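# Push a square block flush against a board, corners matched

## Task

Slide the square block and the board, both flat pieces, into contact so that a full side of the block rests flush along one side or end of the board, with one block corner aligned to one board corner. Never clamp either piece between the fingers or raise it off the table, or the task fails; tipping a piece over is allowed. At the end both pieces must lie flat on the table, in or close to their starting area, and touch no fixed object. If the gripper holds anything at the end, the result is a failure, and an arrangement held together only by the robot does not count. Release and move the gripper away once finished.

## Robot and tools

Robot: one six-joint arm with a two-finger parallel gripper. Joint order, used in every command row and every per-joint list in a result: waist (joint_0), shoulder (joint_1), elbow (joint_2), wrist pitch (joint_3), wrist yaw (joint_4), wrist roll (joint_5). The seventh number in a row is the gripper opening.

Frame: scene frame with its origin on the table surface directly under the arm base; +z up, +y to the left when facing along +x. The base may be slightly tilted. The state line reports end_effector_position (metres; the point between the finger pads, 3 to 4 cm behind the tips), end_effector_quat_wxyz, and velocities (m/s, rad/s). The reported hand position can be off, more so at long reach. The fingers point along the gripper's +x and close along its y.

execute_actions(actions): a list of actions. Each action is a table of up to 15 rows; each row runs one control step (1/30 s) and a short table repeats its final row until 15 steps have passed (0.5 s per action). A row is 7 numbers in [-1, 1]: six joint offsets then the opening. The joint numbers are offsets relative to the joint angles at the start of that action (for the first action, the last angles reported), not relative to the previous row. Scale: 1.0 equals 0.9615 rad for waist, shoulder and elbow, 1.713 rad for wrist pitch, 1.767 for wrist yaw, 1.728 for wrist roll. The opening is absolute: +1 fully open, about -0.80 is where empty fingers meet, lower values close no further; closing from fully open takes at least about 0.5 s. An empty list just returns the current state and images.

Joint ranges (rad): waist -3.054 to 3.054, shoulder 0.000 to 3.142, elbow 0.000 to 2.356, wrist pitch -1.571 to 1.571, wrist yaw -1.571 to 1.571, wrist roll -3.142 to 3.142. An action that would drive a joint more than 0.010 rad outward past its range is refused; if the first action of a call fails this or any action is malformed, the whole call is rejected and nothing moves. Joints commanded past their true end stop there, and the result may print "joint sent to its limit".

Motion caps: each joint's target is kept within a lead of its measured angle (0.211 rad for waist, shoulder, elbow; 0.213 wrist pitch; 0.267 wrist yaw; 0.228 wrist roll), and targets that would put the gripper more than 70 mm from its measured position are scaled back. Large offsets therefore take several actions, and an unfinished motion should be recommanded. Friction can leave joints short of the command, especially at long reach; check Joint positions after each step.

move(target, speed, blocking): target is one 7-number row like above, but its offsets are relative to the Joint positions in the most recent result that shows them. All joints follow paths that finish together (0.5 to 10 s; anything longer is cut off at 10 s). speed is the peak rad/s of the joint with the longest path, 0.01 to 2, default 0.5. Paths ignore obstacles, so a faster move or a target set deeper past contact pushes harder. The opening is sent at the start. The result adds a "move:" line: outcome (done, off_target, moving, held, fault), limits=held or limits=none, and the joint farthest from target. With blocking=false the call returns after 0.5 s while the arm keeps going; use wait(0) to check it, and call wait or stop before sending other motion.

wait(seconds 0 to 10): lets time run holding the last command; returns early if a running move ends. stop(): brakes a running move (needs room; fingers continue). zoom_image(camera, region [x0, y0, x1, y1] in pixels, at most 504 by 504): closer view of the latest image from cam_head_left, cam_head_right, cam_high, cam_low or cam_wrist (all 504x504). show_instructions(): shows the reference images. read_manual(section="licences"): licence text only. finished_scene(scene): ends the current scene, passing its number; irreversible, and the result tells whether the task was achieved.

Result lines: Joint positions and Joint velocities (rad, rad/s, then finger-pad gap in m, 0.088 when fully open); Joint targets (angles currently being driven toward); grip_measured (opening on the command scale; reads up to ~3 mm narrow when squeezing something hard); grip_effort_n (motor effort, negative closing, capped near 83 N, not a pad force); Joint torques and External joint torques (estimated push-back from outside forces, including friction and any held weight). "joint command not followed" means a clearance check altered targets. Camera calibration gives K, distortion and T_world_to_cam for each camera in the scene frame.

Cautions: load limits (N m) are waist 17.8, shoulder 22, elbow 22, wrist pitch 5.8, wrist yaw 5.78, wrist roll 5.42; reaching one triggers a TORQUE FAULT that freezes the arm for 10 s and drops the rest of the call. Holding loads heats motors; MOTOR HOT warns from 50 °C and an OVER-TEMPERATURE FAULT holds the arm at 95 °C. For this task push the pieces with the fingers or gripper sides, slowly, never closing on a piece or lifting it; avoid slams, hard pushes and knocking anything off the table. Loose objects can get brief outside nudges. Finish with the gripper open, empty and clear of both pieces.

Each tool is called after ">>>" as name(argument=value, ...) on one line, values as JSON.

Reference images:

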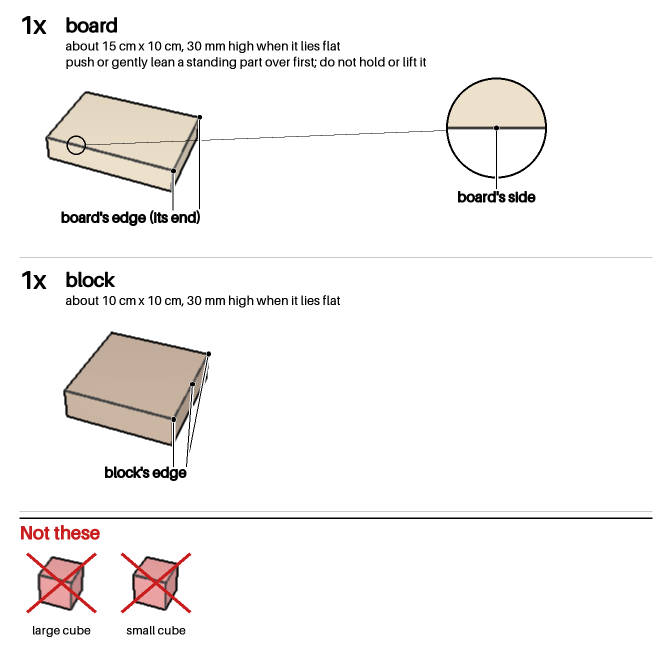

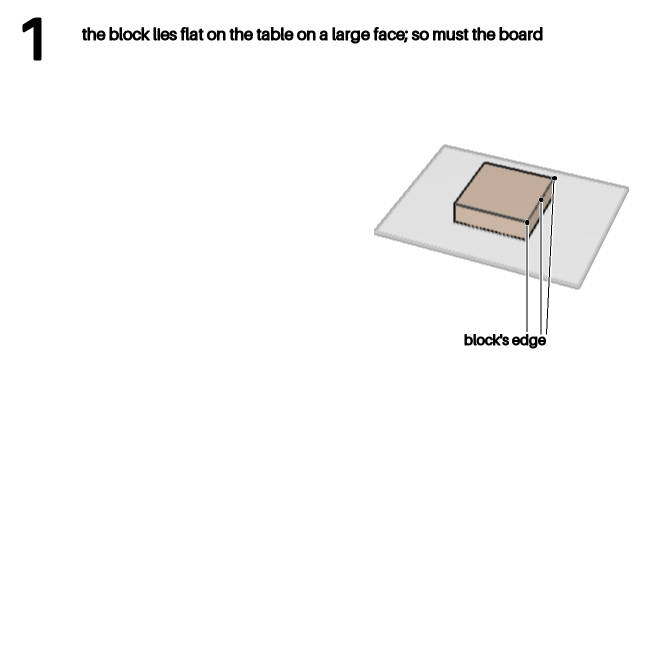

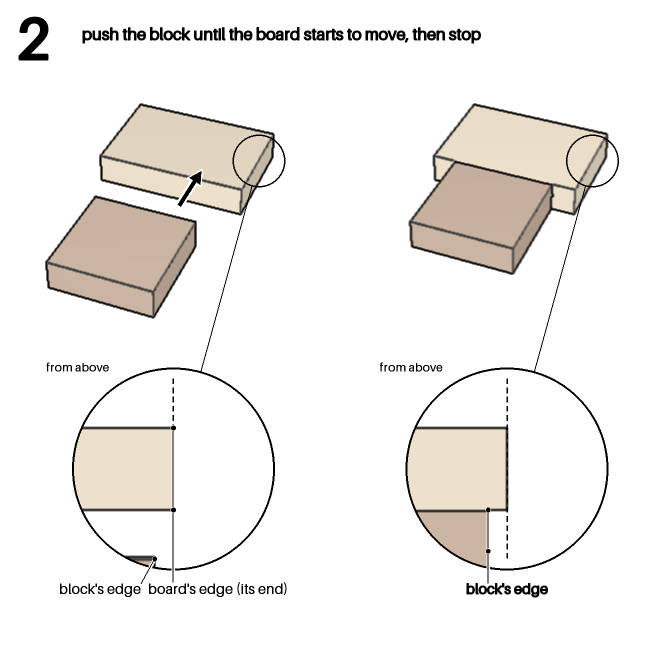

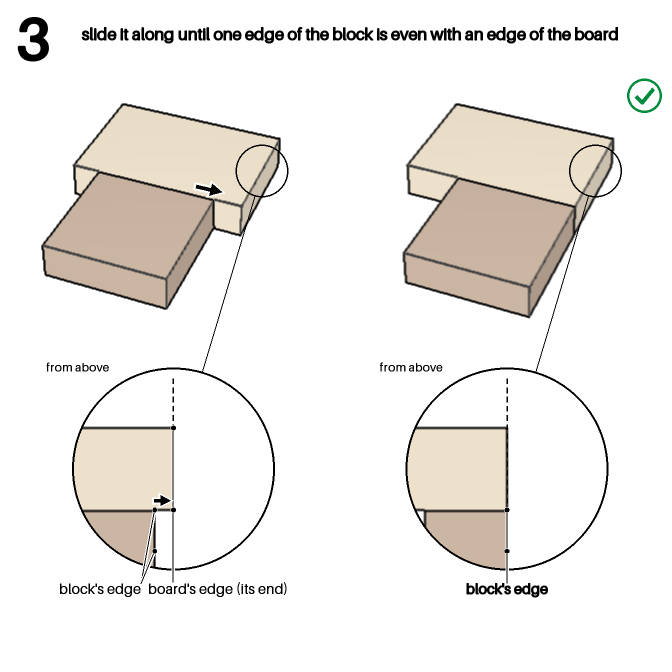

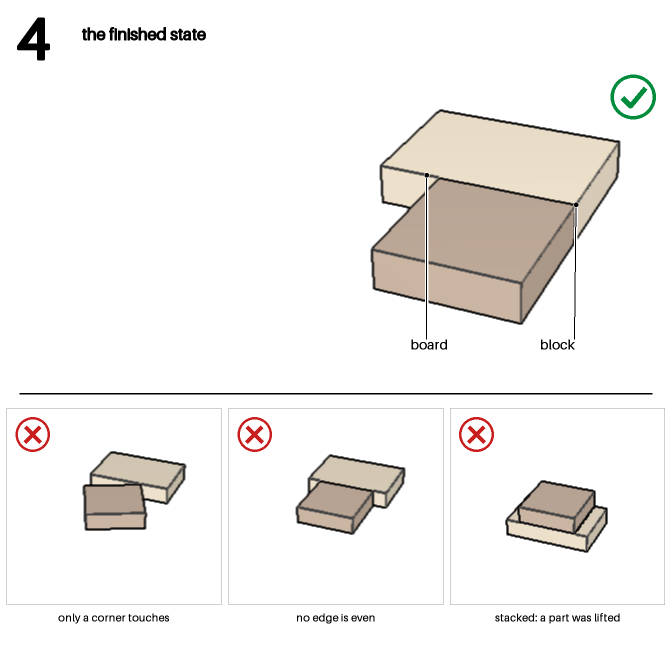

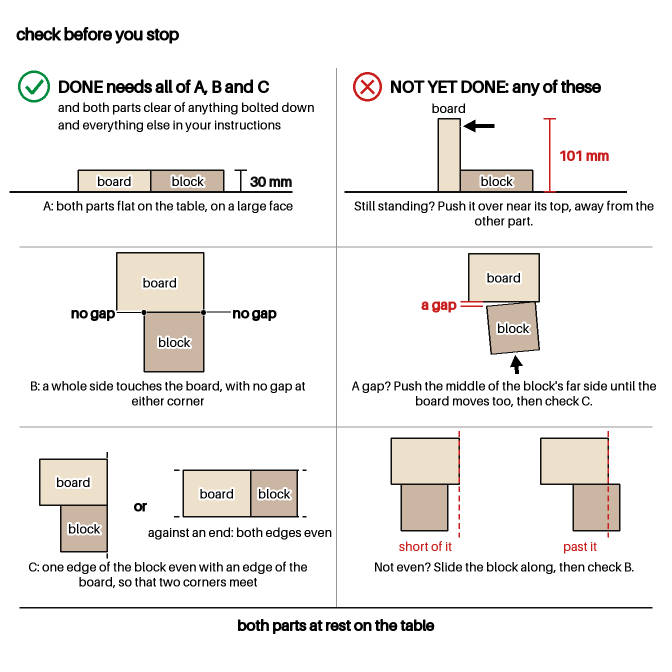

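## Session

>>> execute_actions(actions=[])

Scene clock: 0.00 s.
end_effector_position=(+0.2662, +0.0762, +0.2694) grip_measured=+0.856 grip_effort_n=n/a end_effector_quat_wxyz=(+0.878, -0.206, +0.418, -0.113) end_effector_velocity=(-0.002, -0.001, -0.001) end_effector_angular_velocity=(-0.013, +0.018, +0.015)
Joint names: [waist, shoulder, elbow, wrist pitch, wrist yaw, wrist roll]
Joint positions: [ 0.819  1.321  1.037 -0.946  0.725  0.351  0.081]
Joint velocities: [-0.002 -0.002 -0.002 -0.007 -0.007 -0.022 -0.   ]
Joint torques (N m, as the arm reports them, + toward a larger angle): no reading
External joint torques (N m, as the arm's controller estimates them; a push from outside toward a larger angle lowers the number): no reading
Motor temperatures (°C, as the motors report them): [27 25 28 25 27 25]
Heat: hottest elbow 28 °C (+0.0 °C/min).
Joint targets: [0.819 1.321 1.037 -0.946 0.725 0.351]

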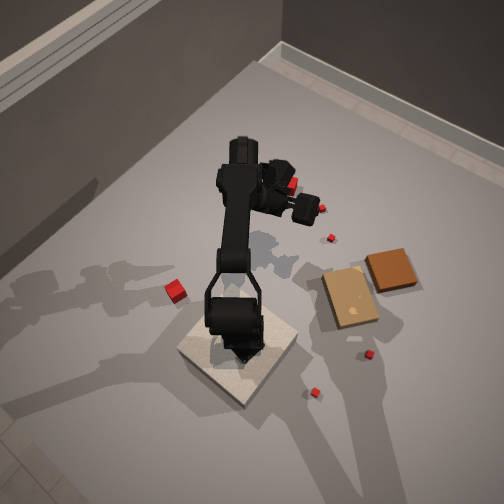

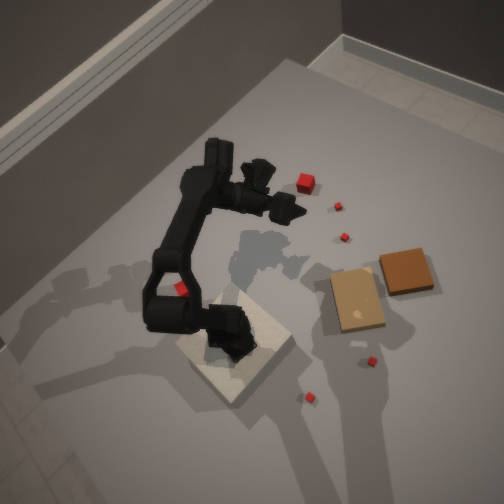

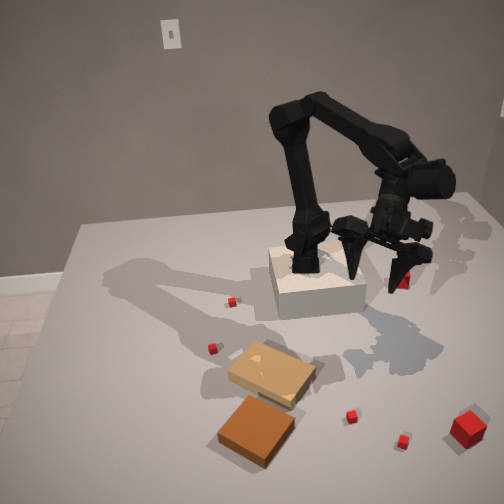

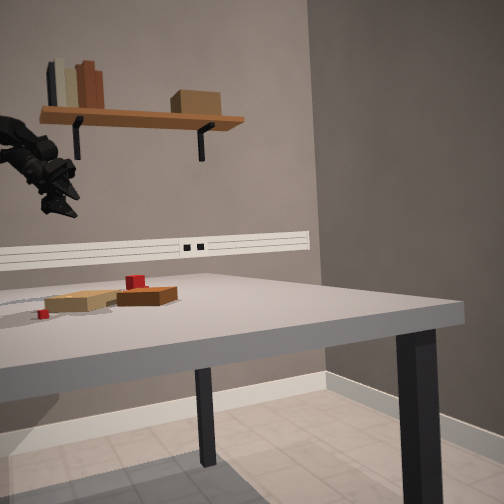

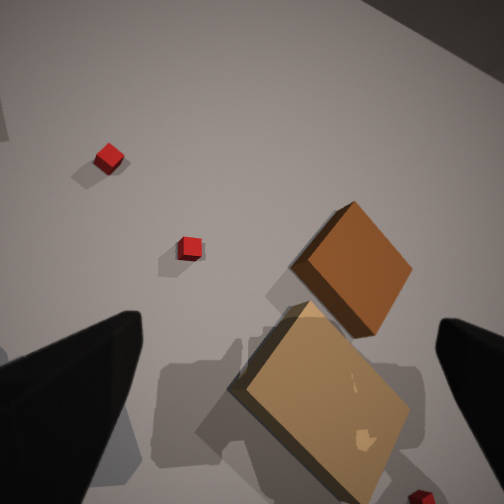

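>>> zoom_image(camera="cam_head_left", region=[300,230,440,350])

>>> zoom_image(camera="cam_high", region=[190,320,350,480])

Region (300, 230, 440, 350) of cam_head_left's 504x504 image, scaled by 3.600, with more detail than that image has; it fills the top 432 rows of this view, and the rest is white.

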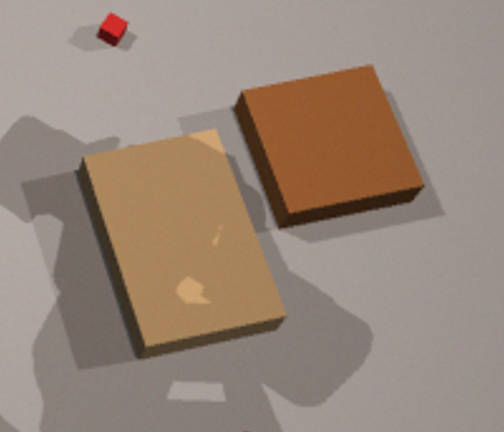

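Region (190, 320, 350, 480) of cam_high's 504x504 image, scaled by 3.150, with more detail than that image has.

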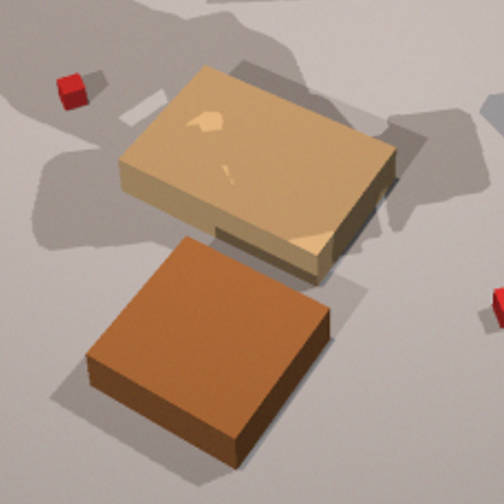

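>>> move(target=[-1,0.434,-0.024,0.058,-0.41,0.624,0.43], speed=1)

>>> move(target=[-0.56,0,0,0,0,0,0.43], speed=1)

Scene clock: 31.17 s.
end_effector_position=(+0.2744, -0.0924, +0.1222) grip_measured=+0.433 grip_effort_n=-16.0 end_effector_quat_wxyz=(+0.466, +0.560, +0.443, -0.523) end_effector_velocity=(-0.002, -0.000, -0.000) end_effector_angular_velocity=(+0.009, +0.005, +0.001)
Joint names: [waist, shoulder, elbow, wrist pitch, wrist yaw, wrist roll]
Joint positions: [-0.14   1.725  1.023 -0.848  0.003  1.426  0.06 ]
Joint velocities: [-0.007 -0.002 -0.002 -0.007 -0.007 -0.007 -0.   ]
Joint torques (N m, as the arm reports them, + toward a larger angle): [ 0.05 -4.39  3.6   0.65 -0.04  0.15]
External joint torques (N m, as the arm's controller estimates them; a push from outside toward a larger angle lowers the number): [-0.17  2.01 -1.89  0.23 -0.07  0.15]
Motor temperatures (°C, as the motors report them): [27 27 33 27 28 25]
Heat: hottest elbow 33 °C (+9.6 °C/min).
Joint targets: [-0.142 1.738 1.014 -0.846 0.000 1.429]
move: off_target; limits=none; farthest joint: the shoulder, 0.013 radians from its target (0.417 radians at the start)
camera_calibration (this result's frames):
cam_wrist: T_world_to_cam=[[-0.984191, 0.144896, -0.101852, 0.304217], [0.103532, 0.937252, 0.332925, 0.0490227], [0.143701, 0.317117, -0.937436, 0.184839], [0, 0, 0, 1]] pos_world=[0.26777, -0.148642, 0.187939]

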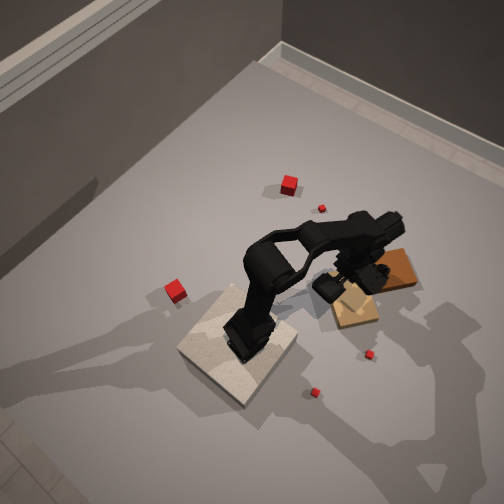

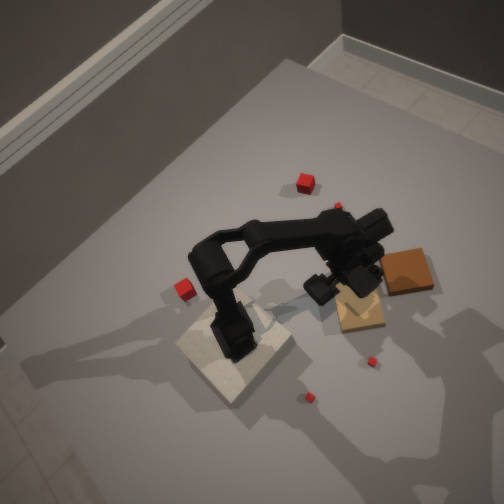

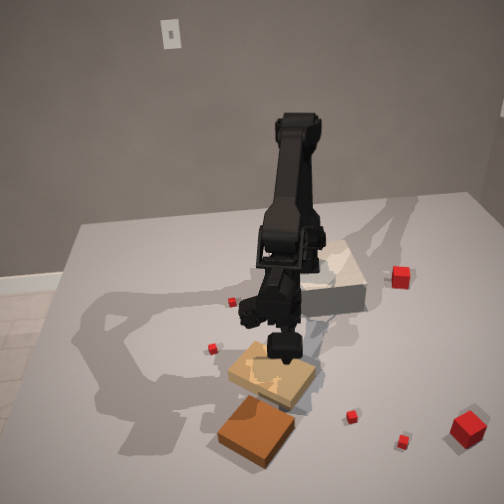

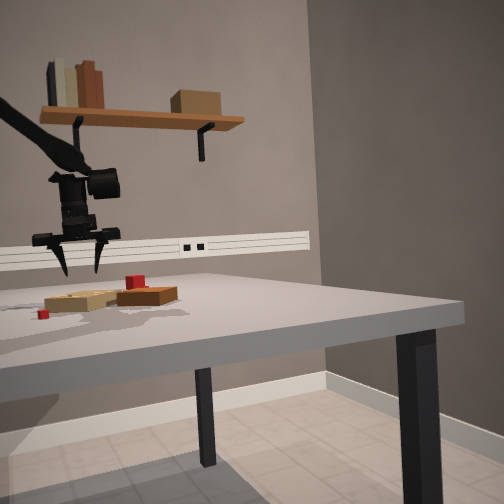

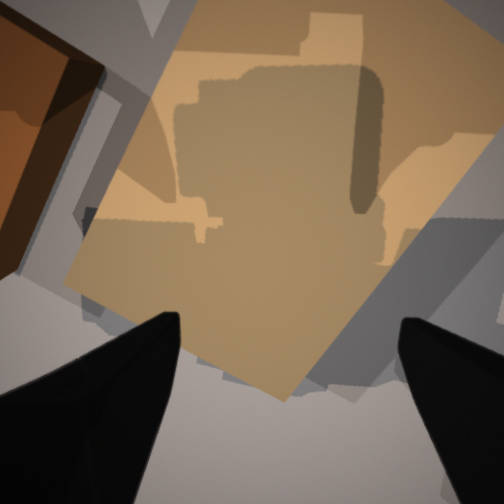

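Scene clock: 32.23 s.
end_effector_position=(+0.1889, -0.2205, +0.1164) grip_measured=+0.433 grip_effort_n=-16.0 end_effector_quat_wxyz=(+0.303, +0.659, +0.287, -0.626) end_effector_velocity=(-0.000, +0.001, -0.001) end_effector_angular_velocity=(+0.003, -0.007, +0.005)
Joint names: [waist, shoulder, elbow, wrist pitch, wrist yaw, wrist roll]
Joint positions: [-0.676  1.725  1.023 -0.848  0.004  1.426  0.06 ]
Joint velocities: [-0.002 -0.002 -0.007  0.007 -0.007 -0.007 -0.   ]
Joint torques (N m, as the arm reports them, + toward a larger angle): [ 0.11 -5.61  4.42  0.47 -0.01  0.04]
External joint torques (N m, as the arm's controller estimates them; a push from outside toward a larger angle lowers the number): [-0.22  0.87 -0.97  0.1  -0.03  0.04]
Motor temperatures (°C, as the motors report them): [27 27 33 26 28 25]
Heat: hottest elbow 33 °C (+9.3 °C/min).
Joint targets: [-0.678 1.725 1.023 -0.848 0.003 1.426]
move: done; limits=none; farthest joint: the waist, 0.003 radians from its target (0.539 radians at the start)
camera_calibration (this result's frames):
cam_wrist: T_world_to_cam=[[-0.773067, 0.628657, -0.0845993, 0.302826], [0.568304, 0.745664, 0.347874, 0.0480383], [0.281776, 0.220852, -0.933717, 0.184612], [0, 0, 0, 1]] pos_world=[0.154785, -0.266966, 0.181283]

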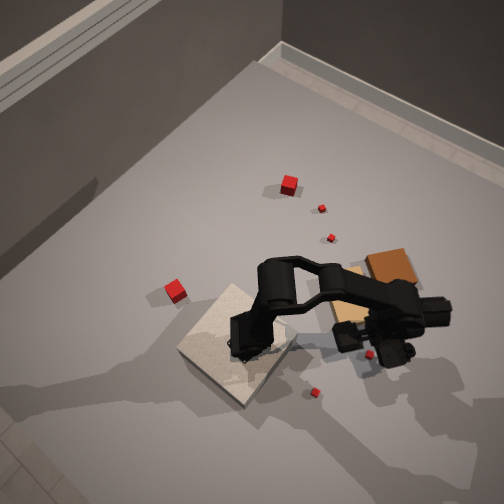

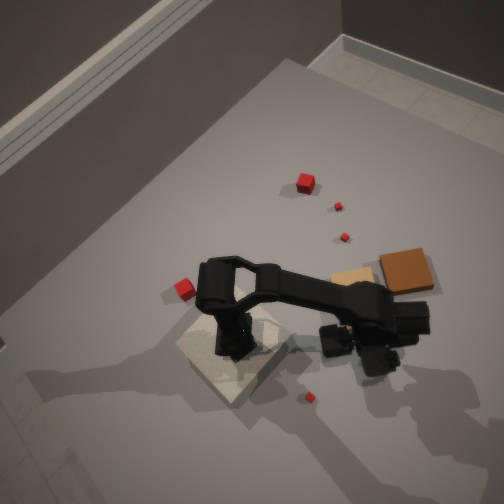

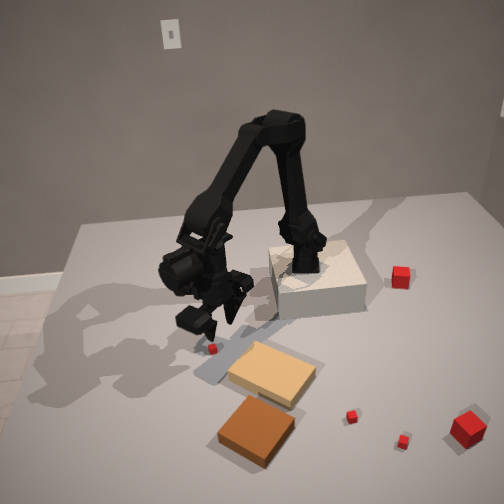

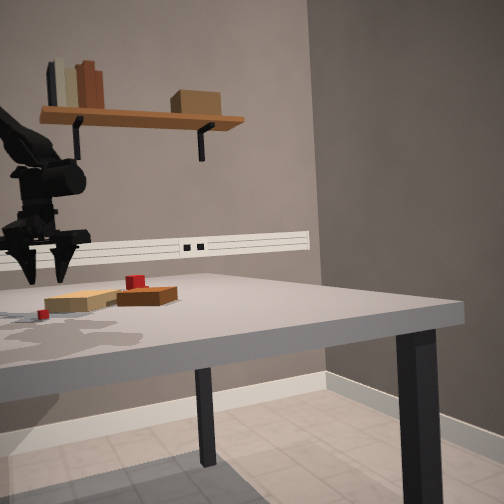

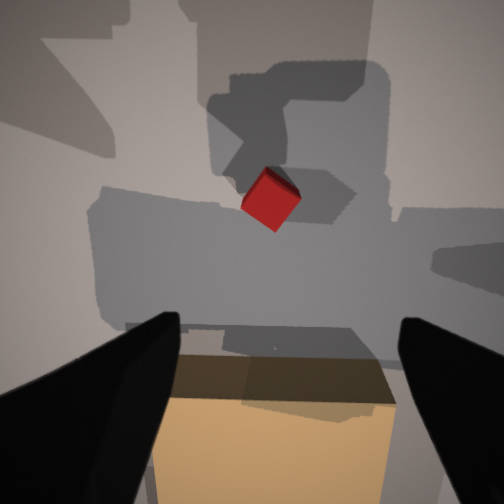

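>>> move(target=[0.026,0.165,-0.105,0.132,0,0,0.43], speed=0.4)

Scene clock: 41.17 s.
end_effector_position=(+0.1972, -0.2162, +0.0578) grip_measured=+0.433 grip_effort_n=-16.0 end_effector_quat_wxyz=(+0.305, +0.654, +0.299, -0.624) end_effector_velocity=(+0.000, +0.003, +0.000) end_effector_angular_velocity=(+0.020, -0.011, +0.006)
Joint names: [waist, shoulder, elbow, wrist pitch, wrist yaw, wrist roll]
Joint positions: [-0.653  1.872  0.931 -0.624  0.004  1.426  0.06 ]
Joint velocities: [-0.002 -0.002 -0.002 -0.007 -0.022 -0.007 -0.   ]
Joint torques (N m, as the arm reports them, + toward a larger angle): [ 0.62 -4.77  2.93  0.58  0.04  0.04]
External joint torques (N m, as the arm's controller estimates them; a push from outside toward a larger angle lowers the number): [ 0.25  2.14 -1.74  0.25  0.02  0.04]
Motor temperatures (°C, as the motors report them): [27 28 33 26 28 25]
Heat: hottest elbow 33 °C (+7.3 °C/min).
Joint targets: [-0.651 1.884 0.922 -0.622 0.004 1.426]
move: off_target; limits=none; farthest joint: the shoulder, 0.012 radians from its target (0.158 radians at the start)
camera_calibration (this result's frames):
cam_wrist: T_world_to_cam=[[-0.788138, 0.611404, -0.0708792, 0.299996], [0.554273, 0.755089, 0.350174, 0.0651782], [0.267618, 0.236699, -0.933999, 0.132823], [0, 0, 0, 1]] pos_world=[0.164766, -0.264073, 0.122496]

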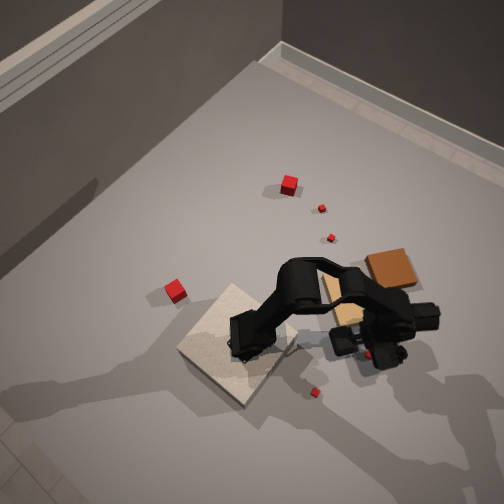

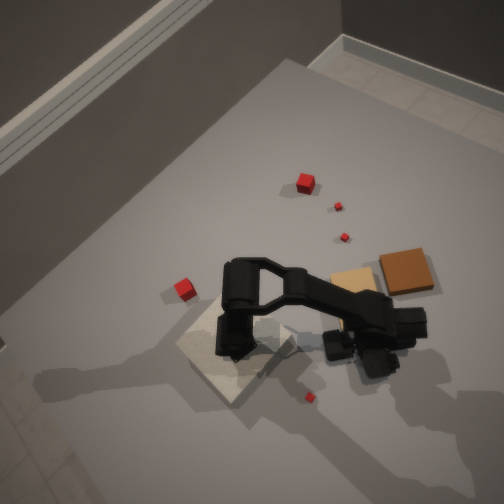

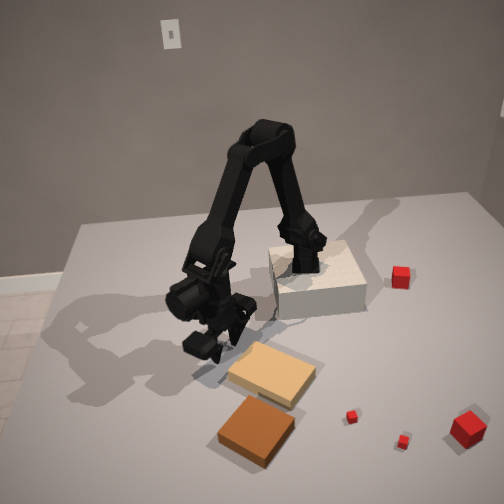

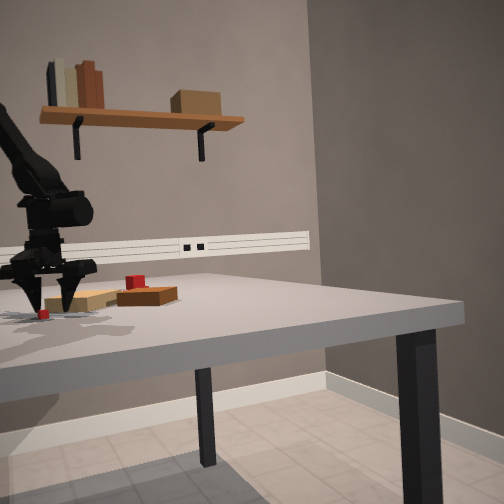

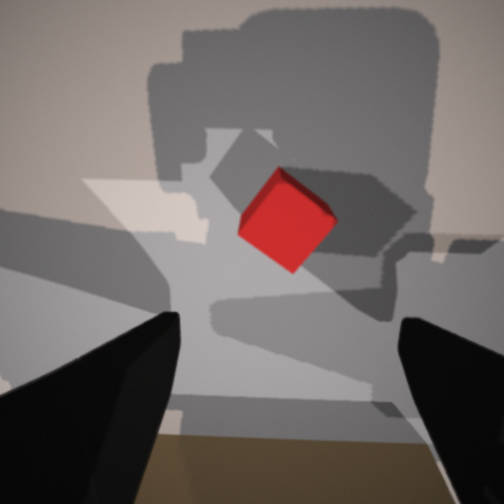

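>>> move(target=[0.15,0.012,-0.01,0,0,0.08,0.43], speed=0.12)

>>> zoom_image(camera="cam_high", region=[190,320,350,480])

Scene clock: 46.70 s.
end_effector_position=(+0.2249, -0.1871, +0.0594) grip_measured=+0.433 grip_effort_n=-15.6 end_effector_quat_wxyz=(+0.307, +0.653, +0.300, -0.624) end_effector_velocity=(-0.001, +0.002, +0.000) end_effector_angular_velocity=(+0.010, +0.001, +0.005)
Joint names: [waist, shoulder, elbow, wrist pitch, wrist yaw, wrist roll]
Joint positions: [-0.514  1.872  0.93  -0.624  0.007  1.561  0.06 ]
Joint velocities: [-0.002 -0.002 -0.002 -0.007 -0.007 -0.007 -0.   ]
Joint torques (N m, as the arm reports them, + toward a larger angle): [ 0.9  -4.83  2.88  0.43 -0.11  0.14]
External joint torques (N m, as the arm's controller estimates them; a push from outside toward a larger angle lowers the number): [ 0.61  2.04 -1.83  0.1  -0.15  0.14]
Motor temperatures (°C, as the motors report them): [27 29 32 26 27 25]
Heat: hottest elbow 32 °C (+5.1 °C/min).
Joint targets: [-0.509 1.883 0.921 -0.624 0.004 1.564]
move: off_target; limits=none; farthest joint: the shoulder, 0.012 radians from its target (0.012 radians at the start)
camera_calibration (this result's frames):
cam_wrist: T_world_to_cam=[[-0.790755, 0.607987, -0.0711218, 0.304149], [0.551695, 0.758193, 0.347528, 0.0286914], [0.265217, 0.235572, -0.934968, 0.120405], [0, 0, 0, 1]] pos_world=[0.192745, -0.235036, 0.124235]

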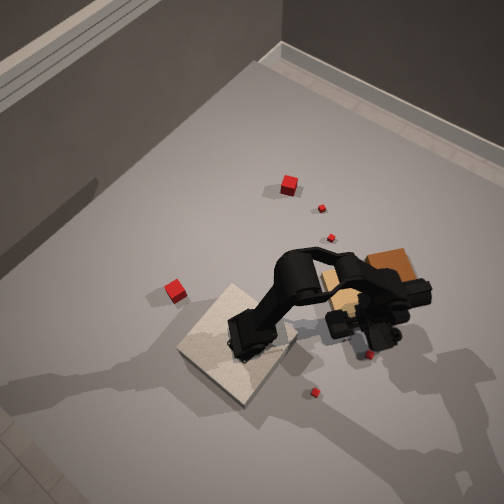

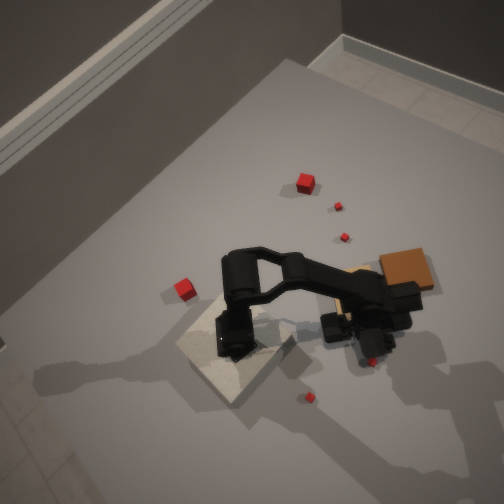

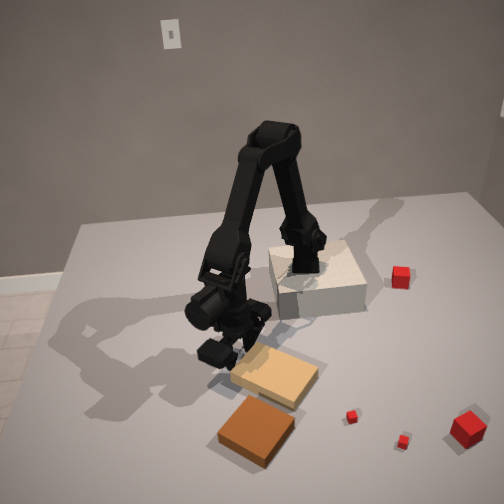

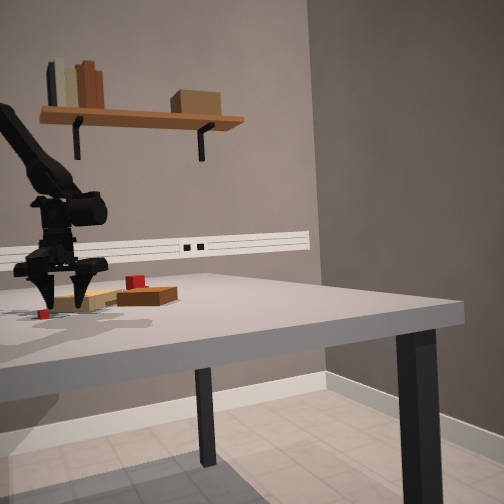

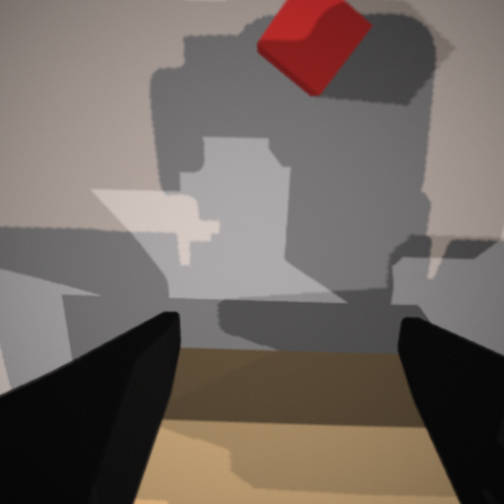

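Region (190, 320, 350, 480) of cam_high's 504x504 image, scaled by 3.150, with more detail than that image has.

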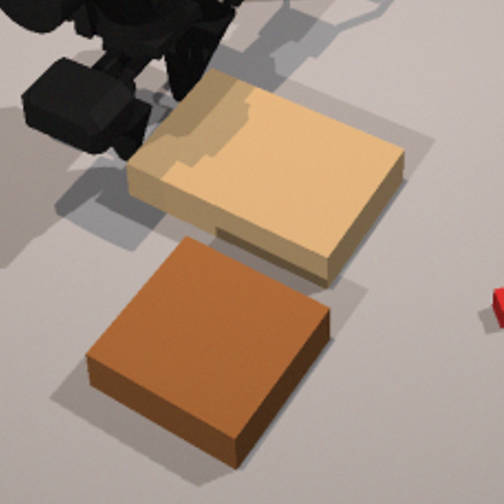

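>>> move(target=[0.069,0.012,-0.01,0,0,0.037,0.43], speed=0.1)

>>> zoom_image(camera="cam_high", region=[190,320,350,480])

Scene clock: 53.13 s.
end_effector_position=(+0.2356, -0.1736, +0.0601) grip_measured=+0.433 grip_effort_n=-16.0 end_effector_quat_wxyz=(+0.308, +0.652, +0.299, -0.625) end_effector_velocity=(-0.000, +0.003, +0.000) end_effector_angular_velocity=(+0.022, -0.007, -0.009)
Joint names: [waist, shoulder, elbow, wrist pitch, wrist yaw, wrist roll]
Joint positions: [-0.453  1.872  0.93  -0.624  0.011  1.621  0.06 ]
Joint velocities: [-0.002 -0.002 -0.002 -0.007 -0.022  0.007 -0.   ]
Joint torques (N m, as the arm reports them, + toward a larger angle): [ 0.91 -4.82  2.88  0.44 -0.11  0.13]
External joint torques (N m, as the arm's controller estimates them; a push from outside toward a larger angle lowers the number): [ 0.6   2.04 -1.83  0.1  -0.15  0.13]
Motor temperatures (°C, as the motors report them): [27 29 32 26 27 25]
Heat: hottest elbow 32 °C (+4.5 °C/min).
Joint targets: [-0.447 1.883 0.921 -0.624 0.007 1.624]
move: off_target; limits=none; farthest joint: the shoulder, 0.012 radians from its target (0.012 radians at the start)
camera_calibration (this result's frames):
cam_wrist: T_world_to_cam=[[-0.791038, 0.607555, -0.0716622, 0.304424], [0.552085, 0.759417, 0.344222, 0.0126214], [0.263555, 0.232729, -0.93615, 0.11499], [0, 0, 0, 1]] pos_world=[0.203537, -0.221301, 0.125119]

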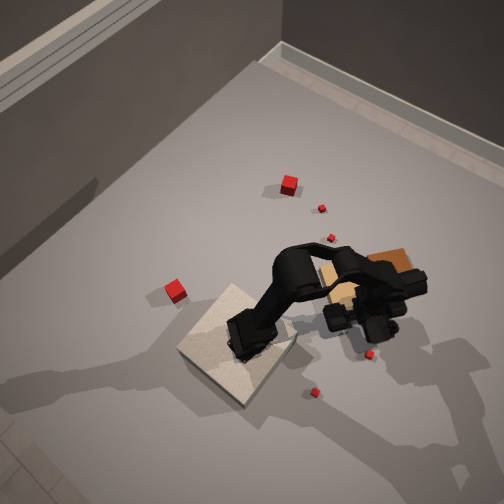

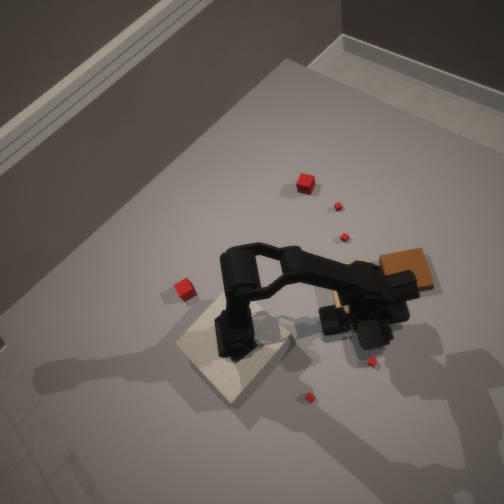

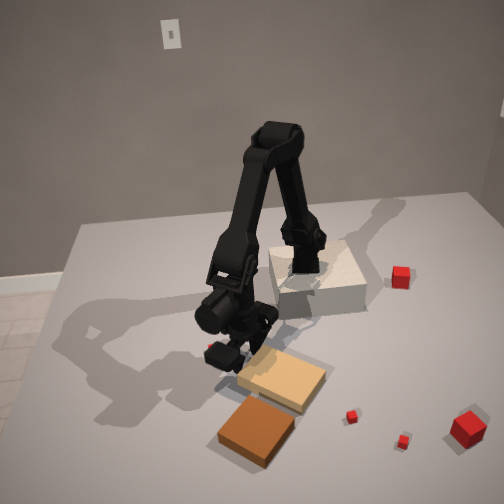

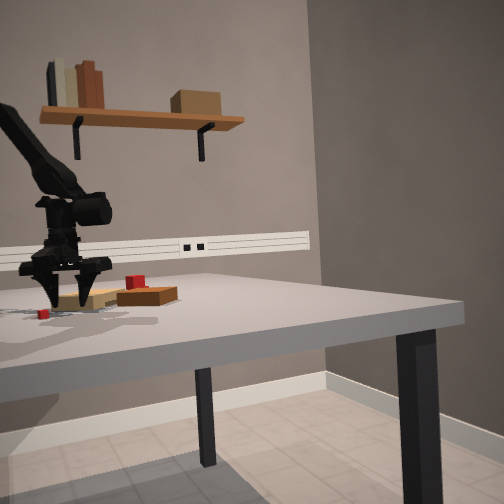

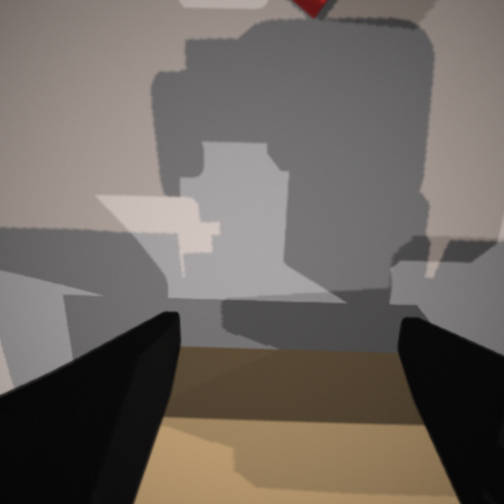

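Region (190, 320, 350, 480) of cam_high's 504x504 image, scaled by 3.150, with more detail than that image has.

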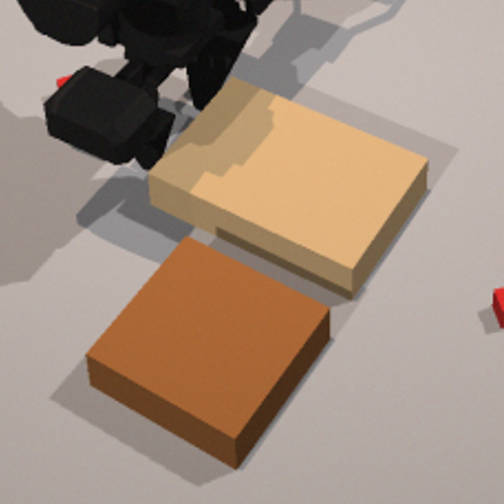

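>>> execute_actions(actions=[[[0.016,0,0,0,0,0.006,0.43]],[[-0.03,0,0,0,0,0,0.43]]])

>>> move(target=[0,-0.17,0.1,-0.132,0,0,0.6])

Scene clock: 65.50 s.
end_effector_position=(+0.2325, -0.1777, +0.0599) grip_measured=+0.433 grip_effort_n=-16.0 end_effector_quat_wxyz=(+0.300, +0.655, +0.291, -0.629) end_effector_velocity=(-0.004, +0.001, +0.001) end_effector_angular_velocity=(+0.005, +0.018, -0.009)
Joint names: [waist, shoulder, elbow, wrist pitch, wrist yaw, wrist roll]
Joint positions: [-0.47   1.872  0.93  -0.624  0.013  1.629  0.06 ]
Joint velocities: [-0.002 -0.002  0.002 -0.022  0.007  0.007 -0.   ]
Joint torques (N m, as the arm reports them, + toward a larger angle): [ 0.15 -5.93  3.81  0.44  0.09  0.04]
External joint torques (N m, as the arm's controller estimates them; a push from outside toward a larger angle lowers the number): [-0.13  0.94 -0.91  0.11  0.05  0.04]
External joint torques at the end of the 1st action: [ 0.63  0.95 -0.9   0.1  -0.11  0.13]
Motor temperatures (°C, as the motors report them): [27 30 32 26 27 25]
Heat: hottest elbow 32 °C (+3.0 °C/min).
Joint targets: [-0.472 1.872 0.930 -0.624 0.014 1.629]
camera_calibration (this result's frames):
cam_wrist: T_world_to_cam=[[-0.776046, 0.626685, -0.070838, 0.30432], [0.570899, 0.745776, 0.343354, 0.0107575], [0.268004, 0.226017, -0.936531, 0.11437], [0, 0, 0, 1]] pos_world=[0.199373, -0.224585, 0.124975]

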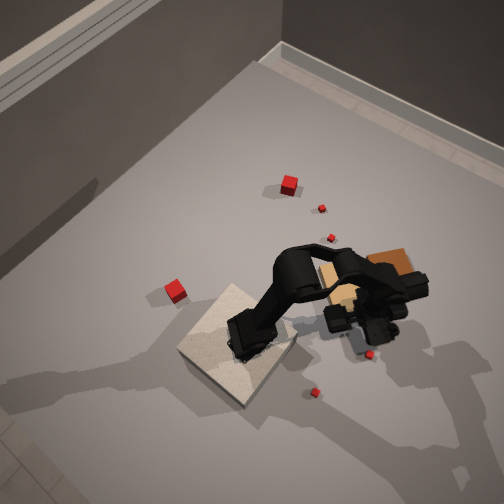

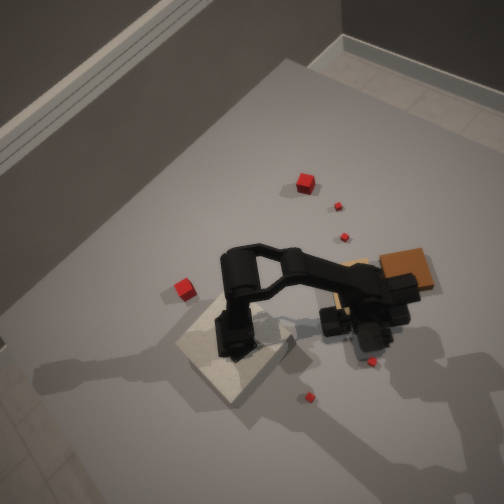

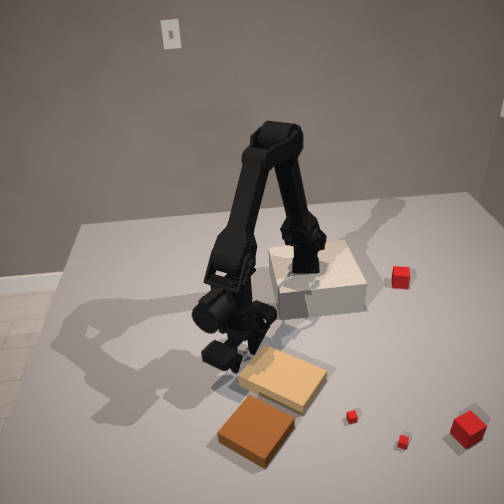

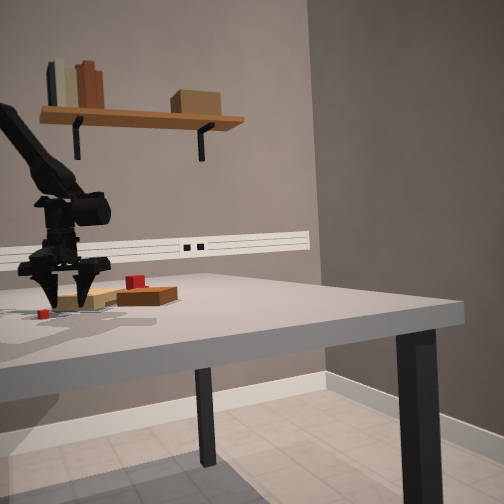

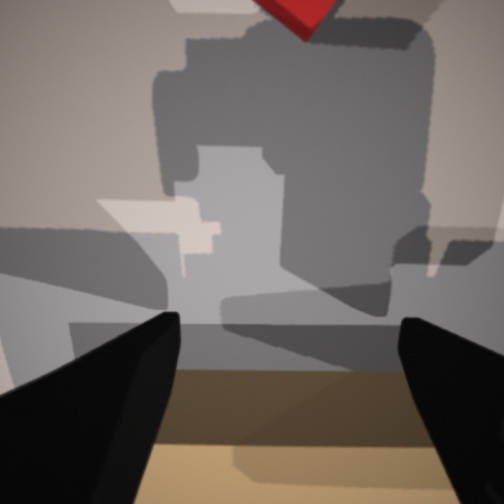

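Scene clock: 66.47 s.
end_effector_position=(+0.2288, -0.1779, +0.1209) grip_measured=+0.597 grip_effort_n=15.6 end_effector_quat_wxyz=(+0.307, +0.659, +0.284, -0.626) end_effector_velocity=(-0.003, +0.005, -0.000) end_effector_angular_velocity=(+0.019, +0.013, -0.004)
Joint names: [waist, shoulder, elbow, wrist pitch, wrist yaw, wrist roll]
Joint positions: [-0.47   1.715  1.02  -0.848  0.013  1.629  0.068]
Joint velocities: [ 0.002 -0.002 -0.002 -0.022 -0.007  0.007 -0.   ]
Joint torques (N m, as the arm reports them, + toward a larger angle): [ 0.34 -6.13  5.08  0.33  0.05  0.04]
External joint torques (N m, as the arm's controller estimates them; a push from outside toward a larger angle lowers the number): [ 0.05  0.28 -0.38 -0.05  0.02  0.04]
Motor temperatures (°C, as the motors report them): [27 30 32 26 27 25]
Heat: hottest elbow 32 °C (+2.0 °C/min).
Joint targets: [-0.470 1.708 1.026 -0.850 0.013 1.629]
move: done; limits=none; farthest joint: the shoulder, 0.007 radians from its target (0.163 radians at the start)
camera_calibration (this result's frames):
cam_wrist: T_world_to_cam=[[-0.77403, 0.626246, -0.0932411, 0.308063], [0.565397, 0.749946, 0.343376, -0.00596587], [0.284963, 0.213065, -0.934558, 0.166128], [0, 0, 0, 1]] pos_world=[0.194482, -0.223845, 0.186029]

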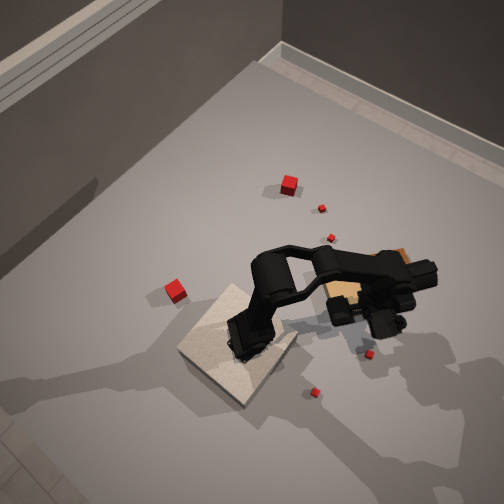

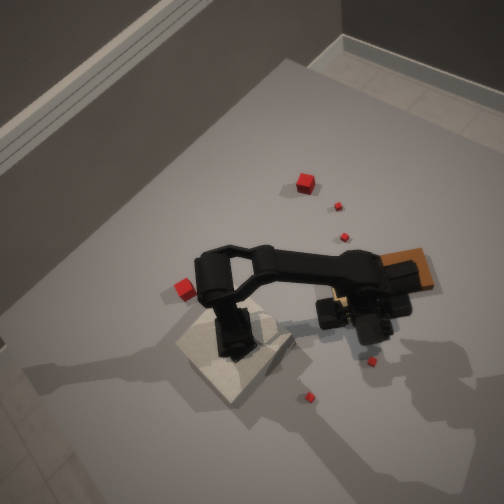

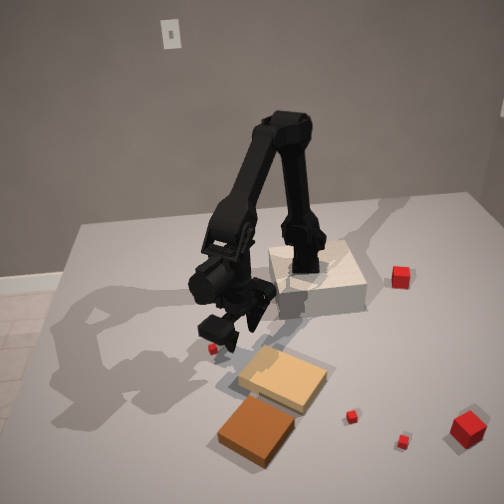

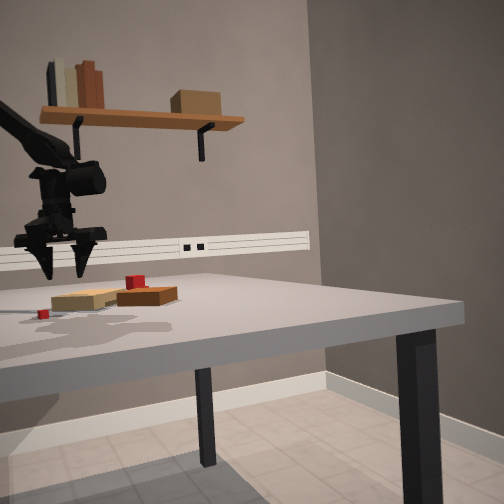

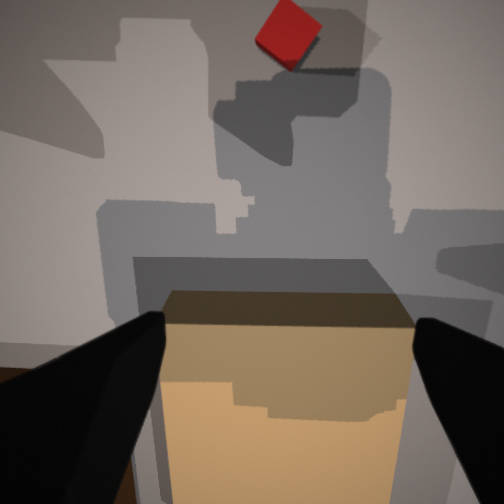

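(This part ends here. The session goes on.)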